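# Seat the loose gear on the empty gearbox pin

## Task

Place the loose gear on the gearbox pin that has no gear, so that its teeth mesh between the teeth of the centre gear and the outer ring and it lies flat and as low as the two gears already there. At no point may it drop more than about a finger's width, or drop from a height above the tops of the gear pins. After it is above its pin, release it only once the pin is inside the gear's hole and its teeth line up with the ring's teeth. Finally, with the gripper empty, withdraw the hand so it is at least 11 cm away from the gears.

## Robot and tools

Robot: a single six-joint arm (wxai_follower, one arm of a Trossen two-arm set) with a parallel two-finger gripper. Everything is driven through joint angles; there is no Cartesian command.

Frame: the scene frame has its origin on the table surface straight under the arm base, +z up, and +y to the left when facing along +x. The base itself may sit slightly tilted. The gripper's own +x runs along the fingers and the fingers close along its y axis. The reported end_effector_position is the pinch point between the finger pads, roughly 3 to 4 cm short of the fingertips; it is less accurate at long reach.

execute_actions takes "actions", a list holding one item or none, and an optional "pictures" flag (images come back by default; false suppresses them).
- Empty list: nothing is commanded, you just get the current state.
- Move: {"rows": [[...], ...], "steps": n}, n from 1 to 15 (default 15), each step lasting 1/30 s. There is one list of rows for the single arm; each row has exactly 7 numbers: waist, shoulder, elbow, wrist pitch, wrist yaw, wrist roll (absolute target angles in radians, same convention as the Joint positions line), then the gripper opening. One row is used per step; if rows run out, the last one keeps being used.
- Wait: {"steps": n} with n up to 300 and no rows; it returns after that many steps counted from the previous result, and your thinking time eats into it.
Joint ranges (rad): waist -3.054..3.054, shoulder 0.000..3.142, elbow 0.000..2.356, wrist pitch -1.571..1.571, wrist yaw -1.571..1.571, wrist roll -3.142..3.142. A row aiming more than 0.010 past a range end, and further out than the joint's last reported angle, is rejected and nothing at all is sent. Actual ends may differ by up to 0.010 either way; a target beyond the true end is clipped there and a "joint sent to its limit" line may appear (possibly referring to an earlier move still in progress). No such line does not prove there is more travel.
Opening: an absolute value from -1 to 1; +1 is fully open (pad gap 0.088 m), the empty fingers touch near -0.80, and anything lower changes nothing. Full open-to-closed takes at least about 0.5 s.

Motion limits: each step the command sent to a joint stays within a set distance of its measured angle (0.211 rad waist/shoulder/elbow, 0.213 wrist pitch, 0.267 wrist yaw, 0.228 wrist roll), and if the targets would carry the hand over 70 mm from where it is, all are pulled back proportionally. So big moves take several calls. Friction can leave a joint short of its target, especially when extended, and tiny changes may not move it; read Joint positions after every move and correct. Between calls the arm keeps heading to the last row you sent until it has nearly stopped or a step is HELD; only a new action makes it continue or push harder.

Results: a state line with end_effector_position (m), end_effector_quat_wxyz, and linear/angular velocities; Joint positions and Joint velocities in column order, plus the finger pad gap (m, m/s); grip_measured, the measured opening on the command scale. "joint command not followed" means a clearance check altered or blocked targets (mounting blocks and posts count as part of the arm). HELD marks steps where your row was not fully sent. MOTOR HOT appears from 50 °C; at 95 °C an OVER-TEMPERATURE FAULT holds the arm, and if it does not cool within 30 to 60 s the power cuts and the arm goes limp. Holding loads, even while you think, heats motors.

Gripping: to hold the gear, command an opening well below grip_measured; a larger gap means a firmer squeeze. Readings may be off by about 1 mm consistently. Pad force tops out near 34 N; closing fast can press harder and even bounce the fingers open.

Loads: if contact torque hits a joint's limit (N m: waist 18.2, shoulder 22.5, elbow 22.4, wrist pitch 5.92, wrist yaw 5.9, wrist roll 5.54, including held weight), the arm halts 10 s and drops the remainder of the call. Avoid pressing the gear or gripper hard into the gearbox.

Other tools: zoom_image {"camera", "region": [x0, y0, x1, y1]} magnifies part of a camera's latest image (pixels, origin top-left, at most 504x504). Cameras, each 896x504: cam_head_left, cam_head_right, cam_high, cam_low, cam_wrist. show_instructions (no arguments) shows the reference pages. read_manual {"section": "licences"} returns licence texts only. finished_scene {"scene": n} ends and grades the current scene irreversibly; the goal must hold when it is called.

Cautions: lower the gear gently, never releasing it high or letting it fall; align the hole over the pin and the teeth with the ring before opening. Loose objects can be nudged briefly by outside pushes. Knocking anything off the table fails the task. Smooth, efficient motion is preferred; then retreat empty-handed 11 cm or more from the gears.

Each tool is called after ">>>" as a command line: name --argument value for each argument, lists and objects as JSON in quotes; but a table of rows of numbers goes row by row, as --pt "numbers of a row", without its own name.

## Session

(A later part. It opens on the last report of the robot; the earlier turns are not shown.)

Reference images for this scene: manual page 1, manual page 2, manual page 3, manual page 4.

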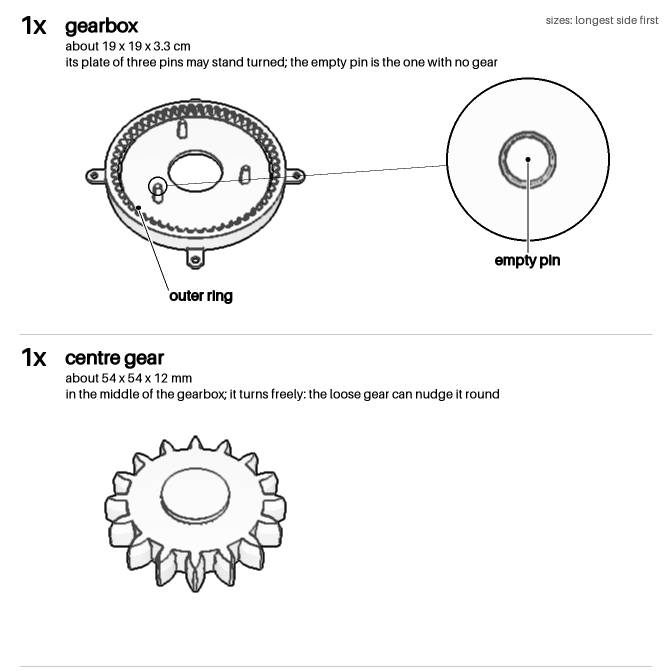

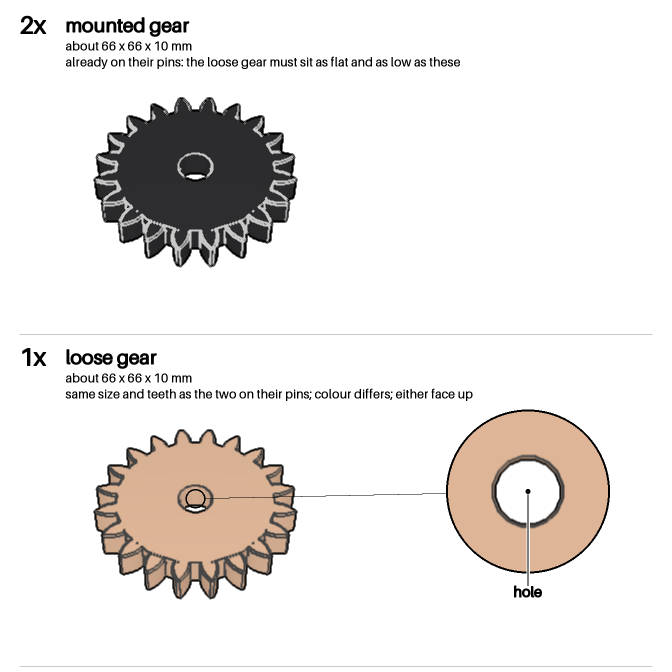

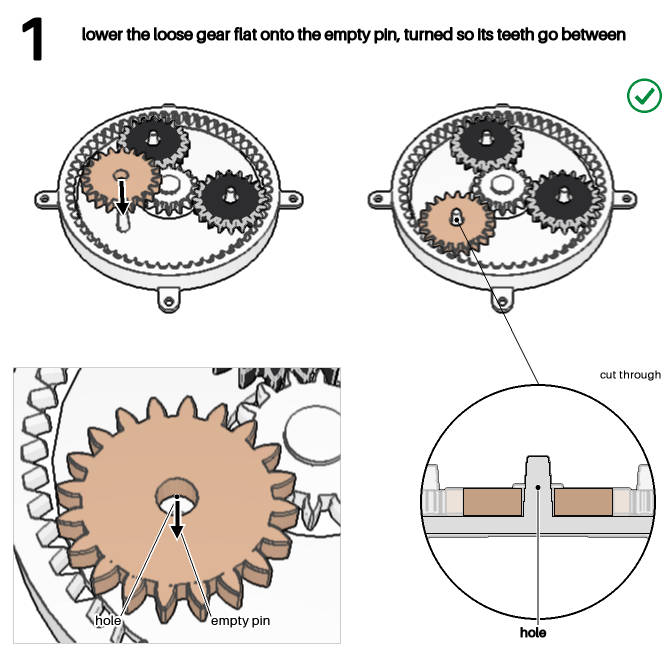

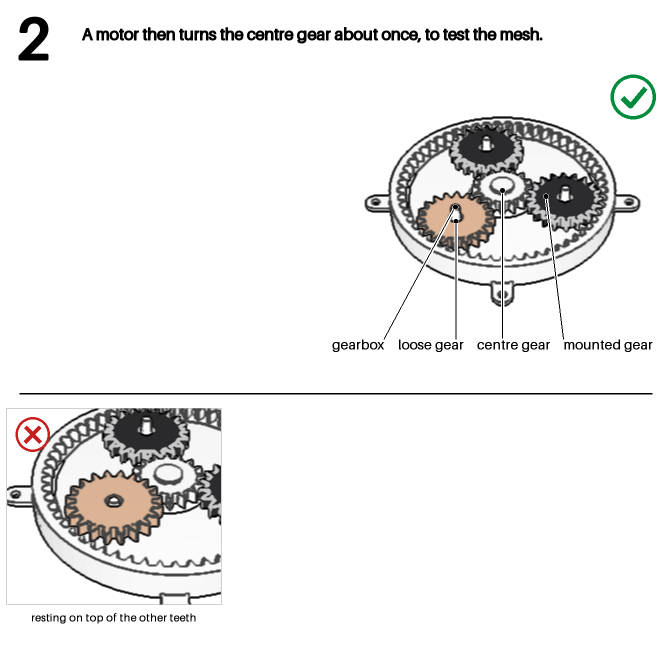

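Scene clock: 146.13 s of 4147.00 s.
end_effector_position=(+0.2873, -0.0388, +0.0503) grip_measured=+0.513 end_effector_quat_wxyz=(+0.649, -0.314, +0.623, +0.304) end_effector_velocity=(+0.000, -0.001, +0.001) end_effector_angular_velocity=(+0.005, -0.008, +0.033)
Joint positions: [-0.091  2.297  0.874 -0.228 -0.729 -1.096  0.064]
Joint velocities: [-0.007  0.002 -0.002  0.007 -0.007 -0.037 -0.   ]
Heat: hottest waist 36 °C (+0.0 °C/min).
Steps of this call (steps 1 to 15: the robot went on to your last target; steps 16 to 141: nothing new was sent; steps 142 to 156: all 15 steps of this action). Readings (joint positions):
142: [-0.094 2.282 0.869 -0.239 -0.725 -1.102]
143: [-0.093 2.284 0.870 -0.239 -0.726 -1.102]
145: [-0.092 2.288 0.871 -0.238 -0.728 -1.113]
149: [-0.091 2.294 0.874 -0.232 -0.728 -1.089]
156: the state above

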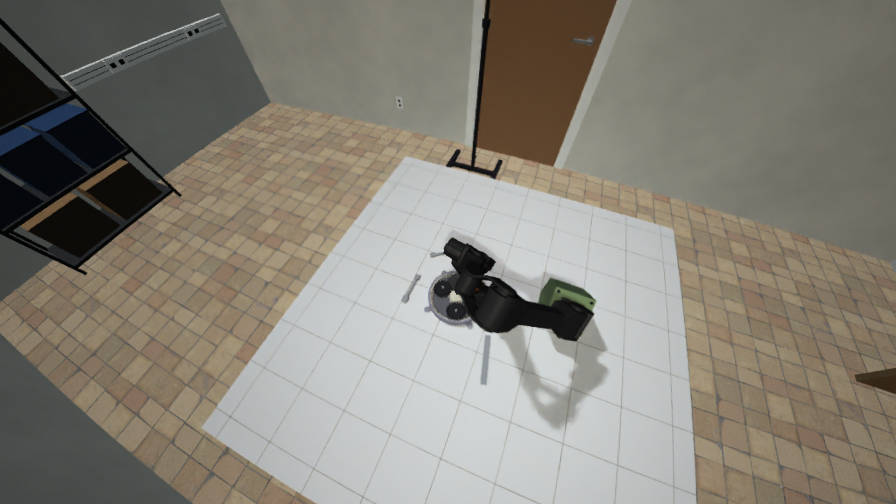

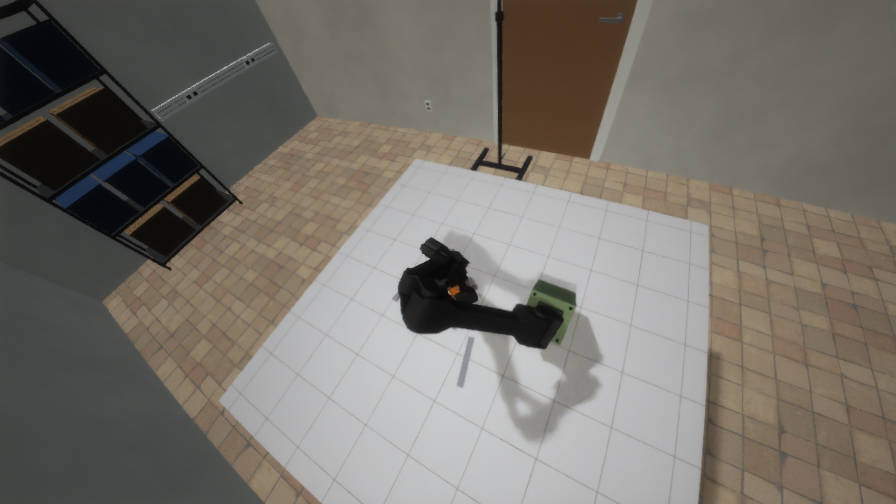

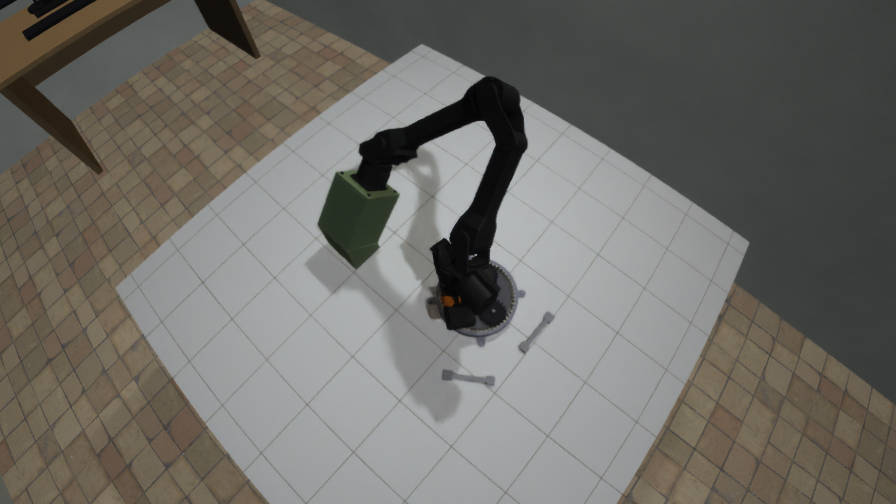

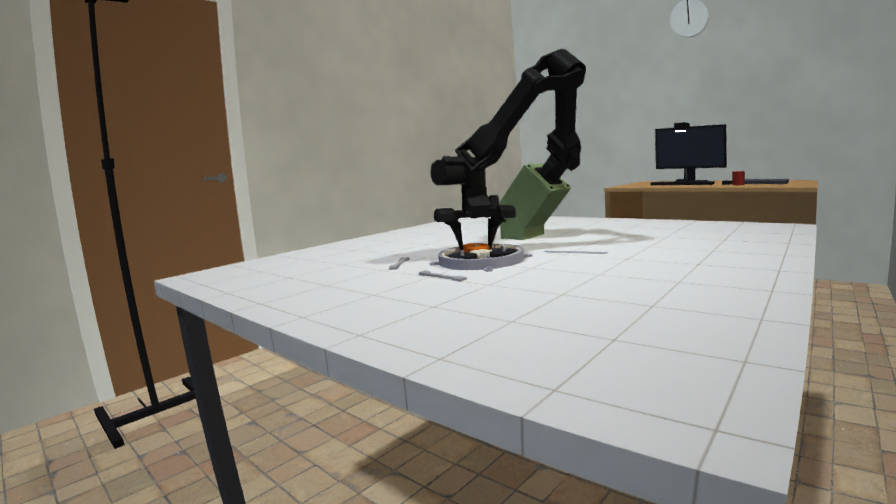

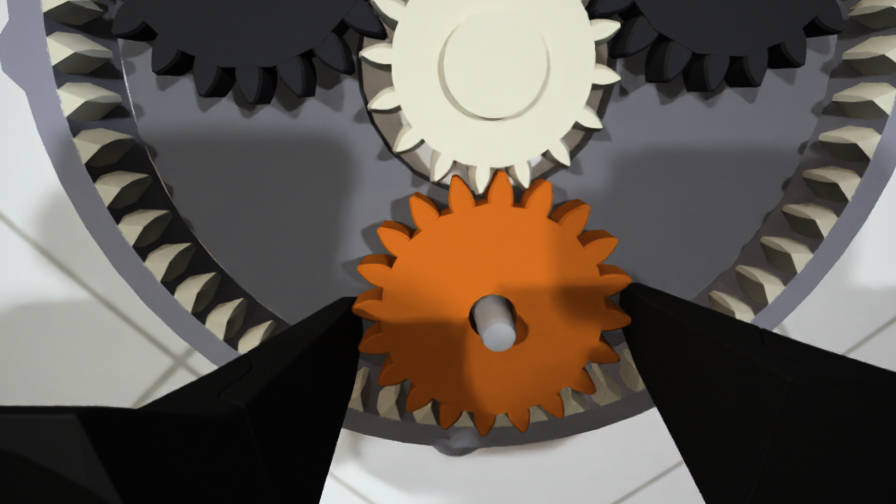

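>>> execute_actions --actions '[{"rows":[[-0.091,2.3,0.874,-0.228,-0.729,-1.096,0.62]],"steps":15}]'

>>> zoom_image --camera "cam_wrist" --region '[300,100,700,500]'

>>> zoom_image --camera "cam_low" --region '[430,220,550,280]'

Scene clock: 149.67 s of 4147.00 s.
end_effector_position=(+0.2869, -0.0390, +0.0489) grip_measured=+0.615 end_effector_quat_wxyz=(+0.648, -0.313, +0.623, +0.306) end_effector_velocity=(-0.002, +0.004, +0.001) end_effector_angular_velocity=(+0.022, -0.001, +0.016)
Joint positions: [-0.09   2.303  0.876 -0.227 -0.731 -1.098  0.069]
Joint velocities: [-0.002 -0.007 -0.007 -0.007 -0.022 -0.022  0.002]
Heat: hottest waist 36 °C (+0.0 °C/min).
Steps of this call (steps 1 to 15: the robot went on to your last target; steps 16 to 91: nothing new was sent; steps 92 to 106: all 15 steps of this action). Readings (joint positions):
92: [-0.090 2.303 0.876 -0.224 -0.731 -1.098]
93: [-0.090 2.303 0.876 -0.224 -0.731 -1.098]
95: [-0.090 2.303 0.876 -0.225 -0.731 -1.098]
99: [-0.090 2.303 0.876 -0.227 -0.731 -1.098]
106: the state above

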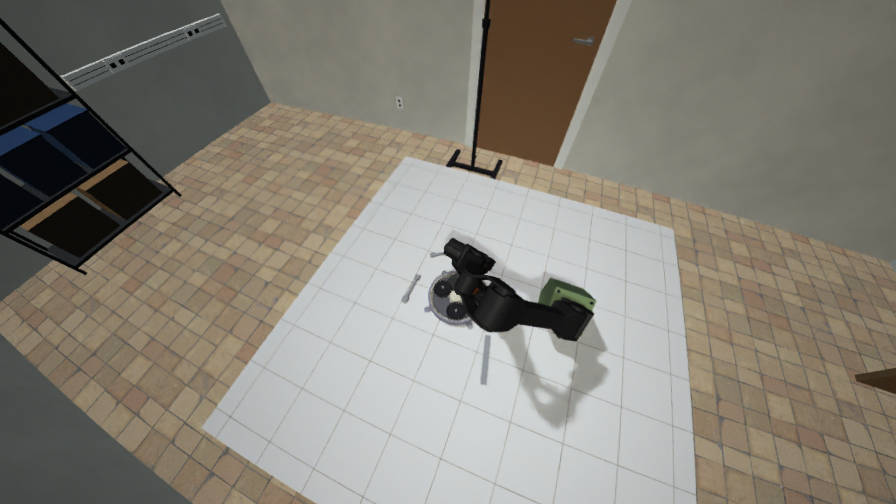

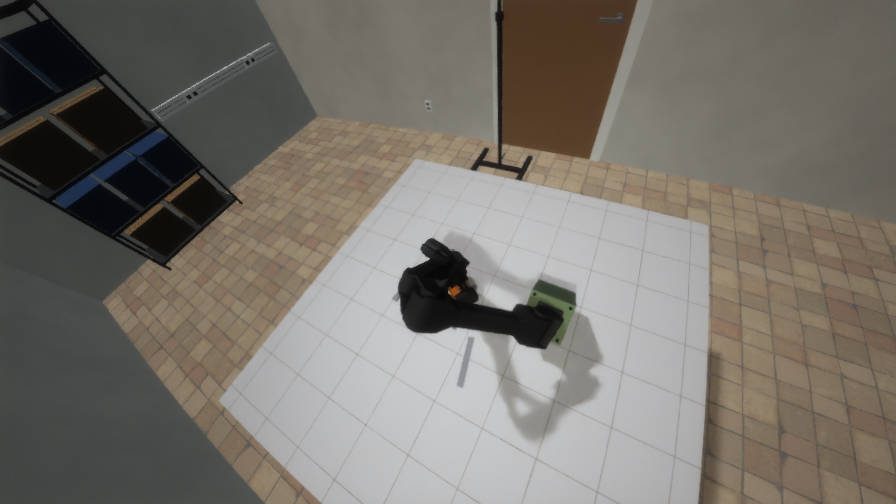

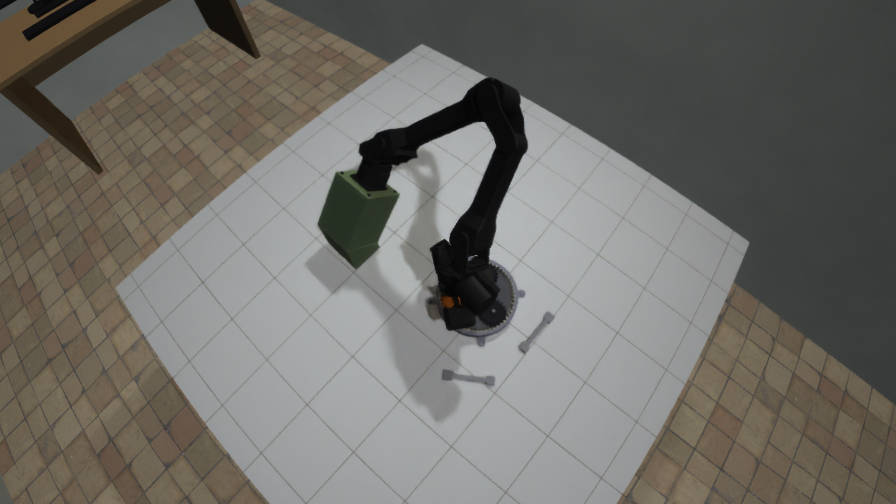

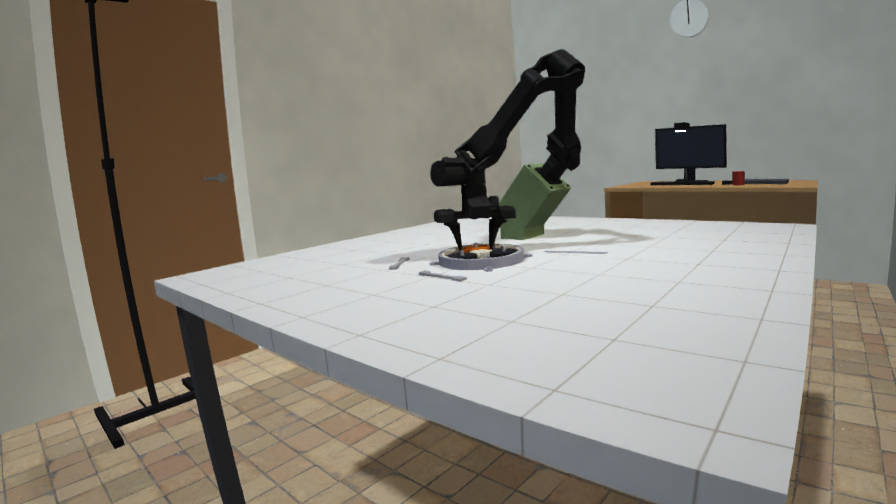

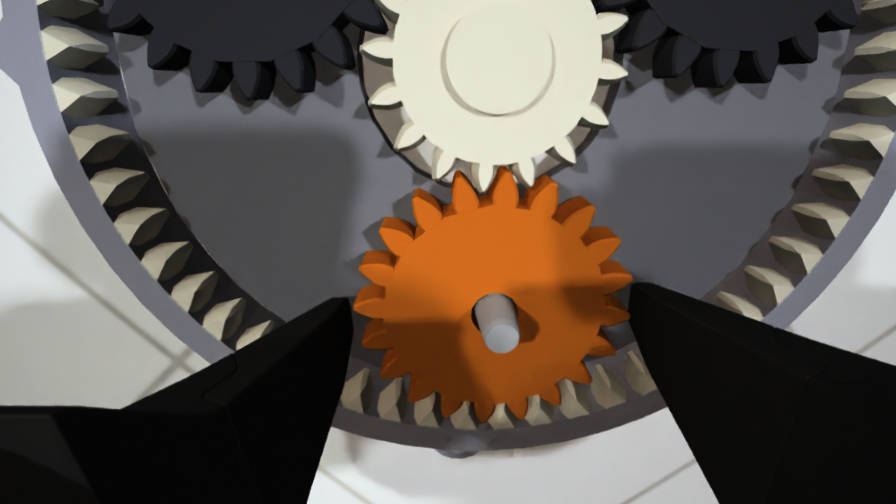

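Region (300, 100, 700, 500) of cam_wrist's 896x504 image, scaled by 1.260, with more detail than that image has.

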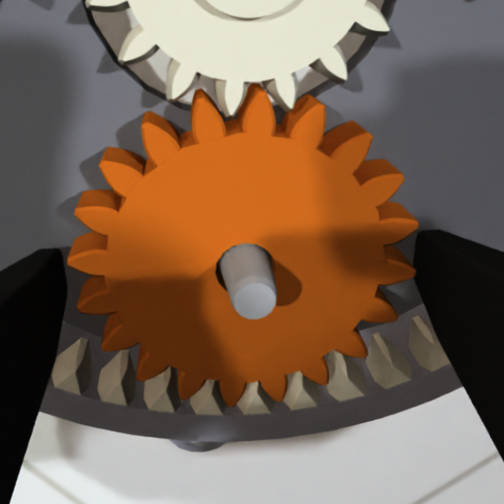

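Region (430, 220, 550, 280) of cam_low's 896x504 image, scaled by 4.200, with more detail than that image has.

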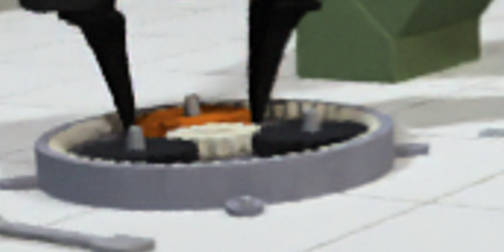

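Seated. Retreat.

>>> execute_actions --actions '[{"rows":[[-0.095,2.28,0.874,-0.24,-0.729,-1.1,0.62],[-0.105,2.25,0.87,-0.26,-0.725,-1.1,0.62],[-0.12,2.21,0.86,-0.28,-0.72,-1.1,0.62],[-0.14,2.15,0.84,-0.31,-0.72,-1.1,0.65],[-0.16,2.05,0.8,-0.35,-0.71,-1.1,0.7],[-0.16,1.9,0.75,-0.4,-0.7,-1.1,0.8],[-0.1,1.6,0.7,-0.4,-0.6,-1.0,1],[-0.1,1.3,0.65,-0.4,-0.5,-1.0,1],[0,0.9,0.6,-0.4,-0.4,-1.0,1]],"steps":15}]' --pictures false

>>> execute_actions --actions '[{"steps":30}]'

Scene clock: 156.13 s of 4147.00 s.
end_effector_position=(+0.2380, +0.0052, +0.1140) grip_measured=+0.962 end_effector_quat_wxyz=(+0.593, -0.424, +0.649, +0.218) end_effector_velocity=(+0.157, +0.149, +0.228) end_effector_angular_velocity=(-0.424, -0.943, +0.844)
Joint positions: [-0.01   1.743  0.615 -0.396 -0.436 -1.012  0.086]
Joint velocities: [ 0.071 -1.443 -0.095 -0.022  0.315  0.066  0.009]
Heat: hottest waist 37 °C (+1.0 °C/min).
Steps of this call (steps 1 to 15: the robot went on to your last target; steps 16 to 179: nothing new was sent; steps 180 to 194: all 15 steps of this action). Readings (joint positions):
180: [-0.090 2.302 0.876 -0.228 -0.731 -1.098]
181: [-0.090 2.298 0.876 -0.234 -0.730 -1.098]
183: [-0.098 2.268 0.868 -0.257 -0.725 -1.098]
187: [-0.128 2.077 0.780 -0.343 -0.657 -1.062]
194: the state above

Scene clock: 157.13 s of 4147.00 s.
end_effector_position=(+0.2739, +0.1340, +0.2667) grip_measured=+0.984 end_effector_quat_wxyz=(+0.663, -0.650, +0.316, +0.196) end_effector_velocity=(-0.003, -0.001, -0.002) end_effector_angular_velocity=(+0.000, +0.008, +0.003)
Joint positions: [-0.002  0.907  0.608 -0.399 -0.404 -1.004  0.087]
Joint velocities: [-0.002 -0.007 -0.007 -0.007 -0.007 -0.007  0.   ]
Heat: hottest waist 37 °C (+1.0 °C/min).
Steps of this call (steps 1 to 30: the robot went on to your last target). Readings (joint positions):
1: [-0.008 1.695 0.614 -0.396 -0.428 -1.010]
2: [-0.007 1.646 0.613 -0.396 -0.422 -1.008]
4: [-0.006 1.547 0.613 -0.396 -0.414 -1.007]
8: [-0.003 1.350 0.612 -0.397 -0.407 -1.005]
30: the state above

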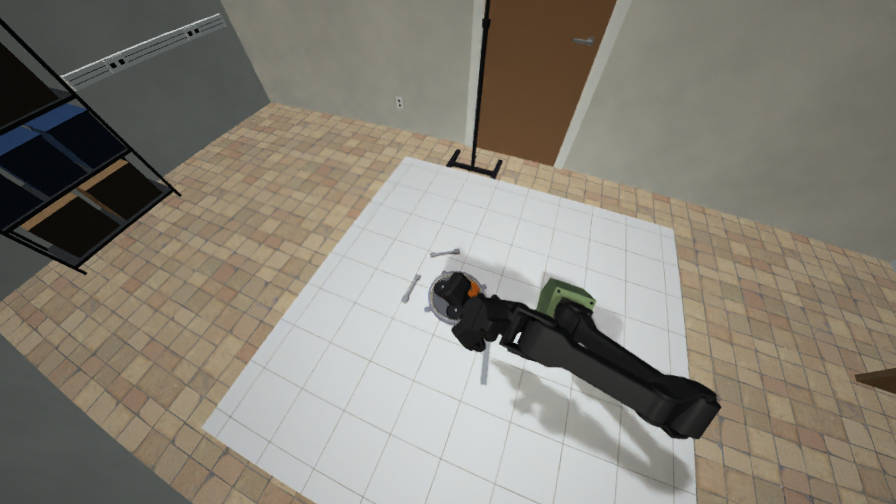

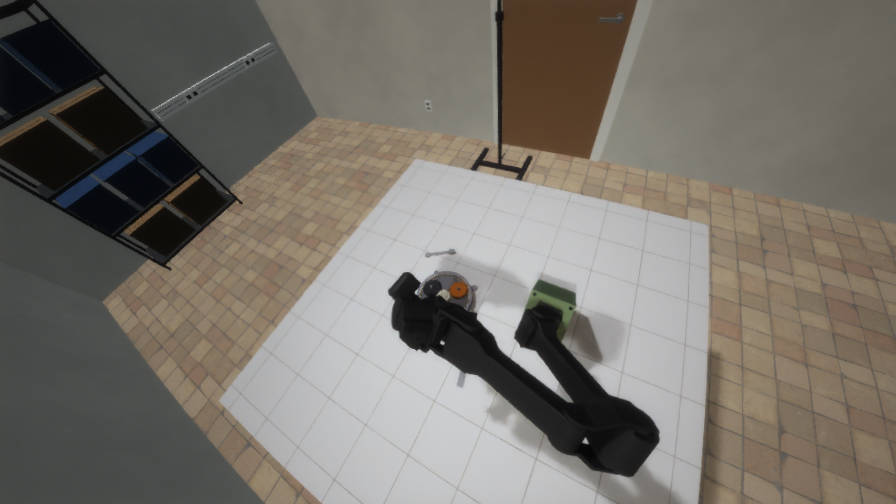

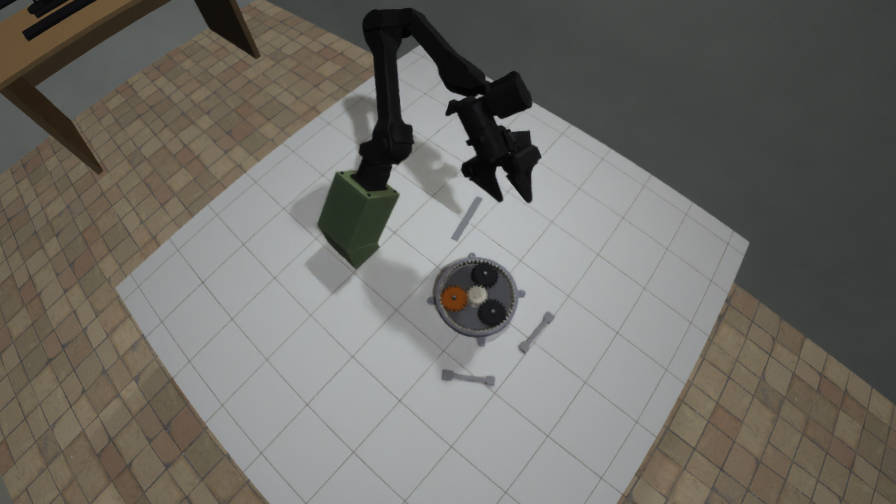

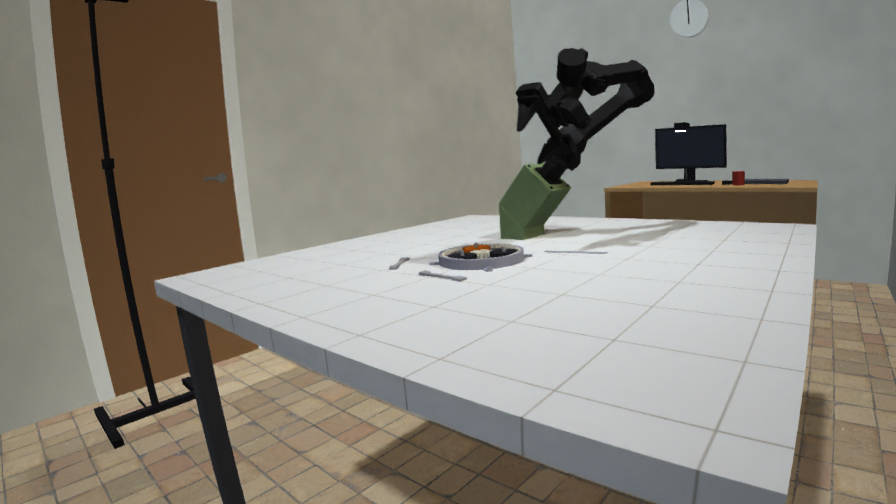

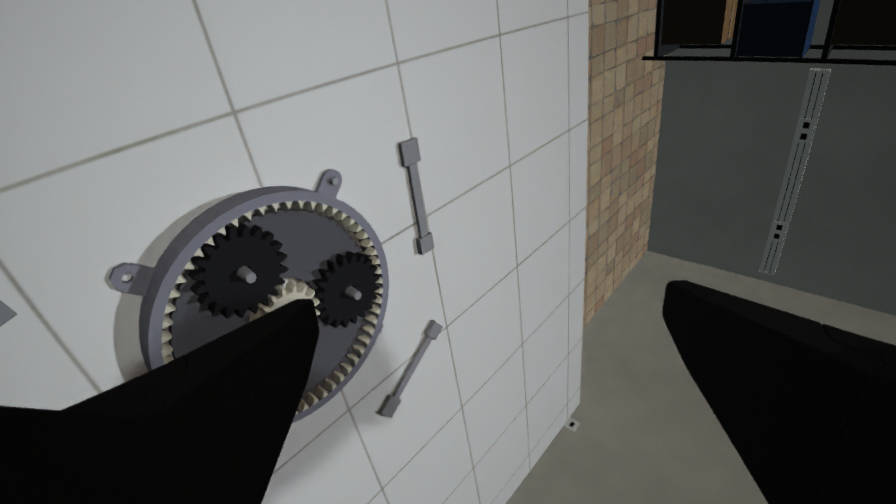

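>>> finished_scene --scene 2

The scene is finished: the task was done.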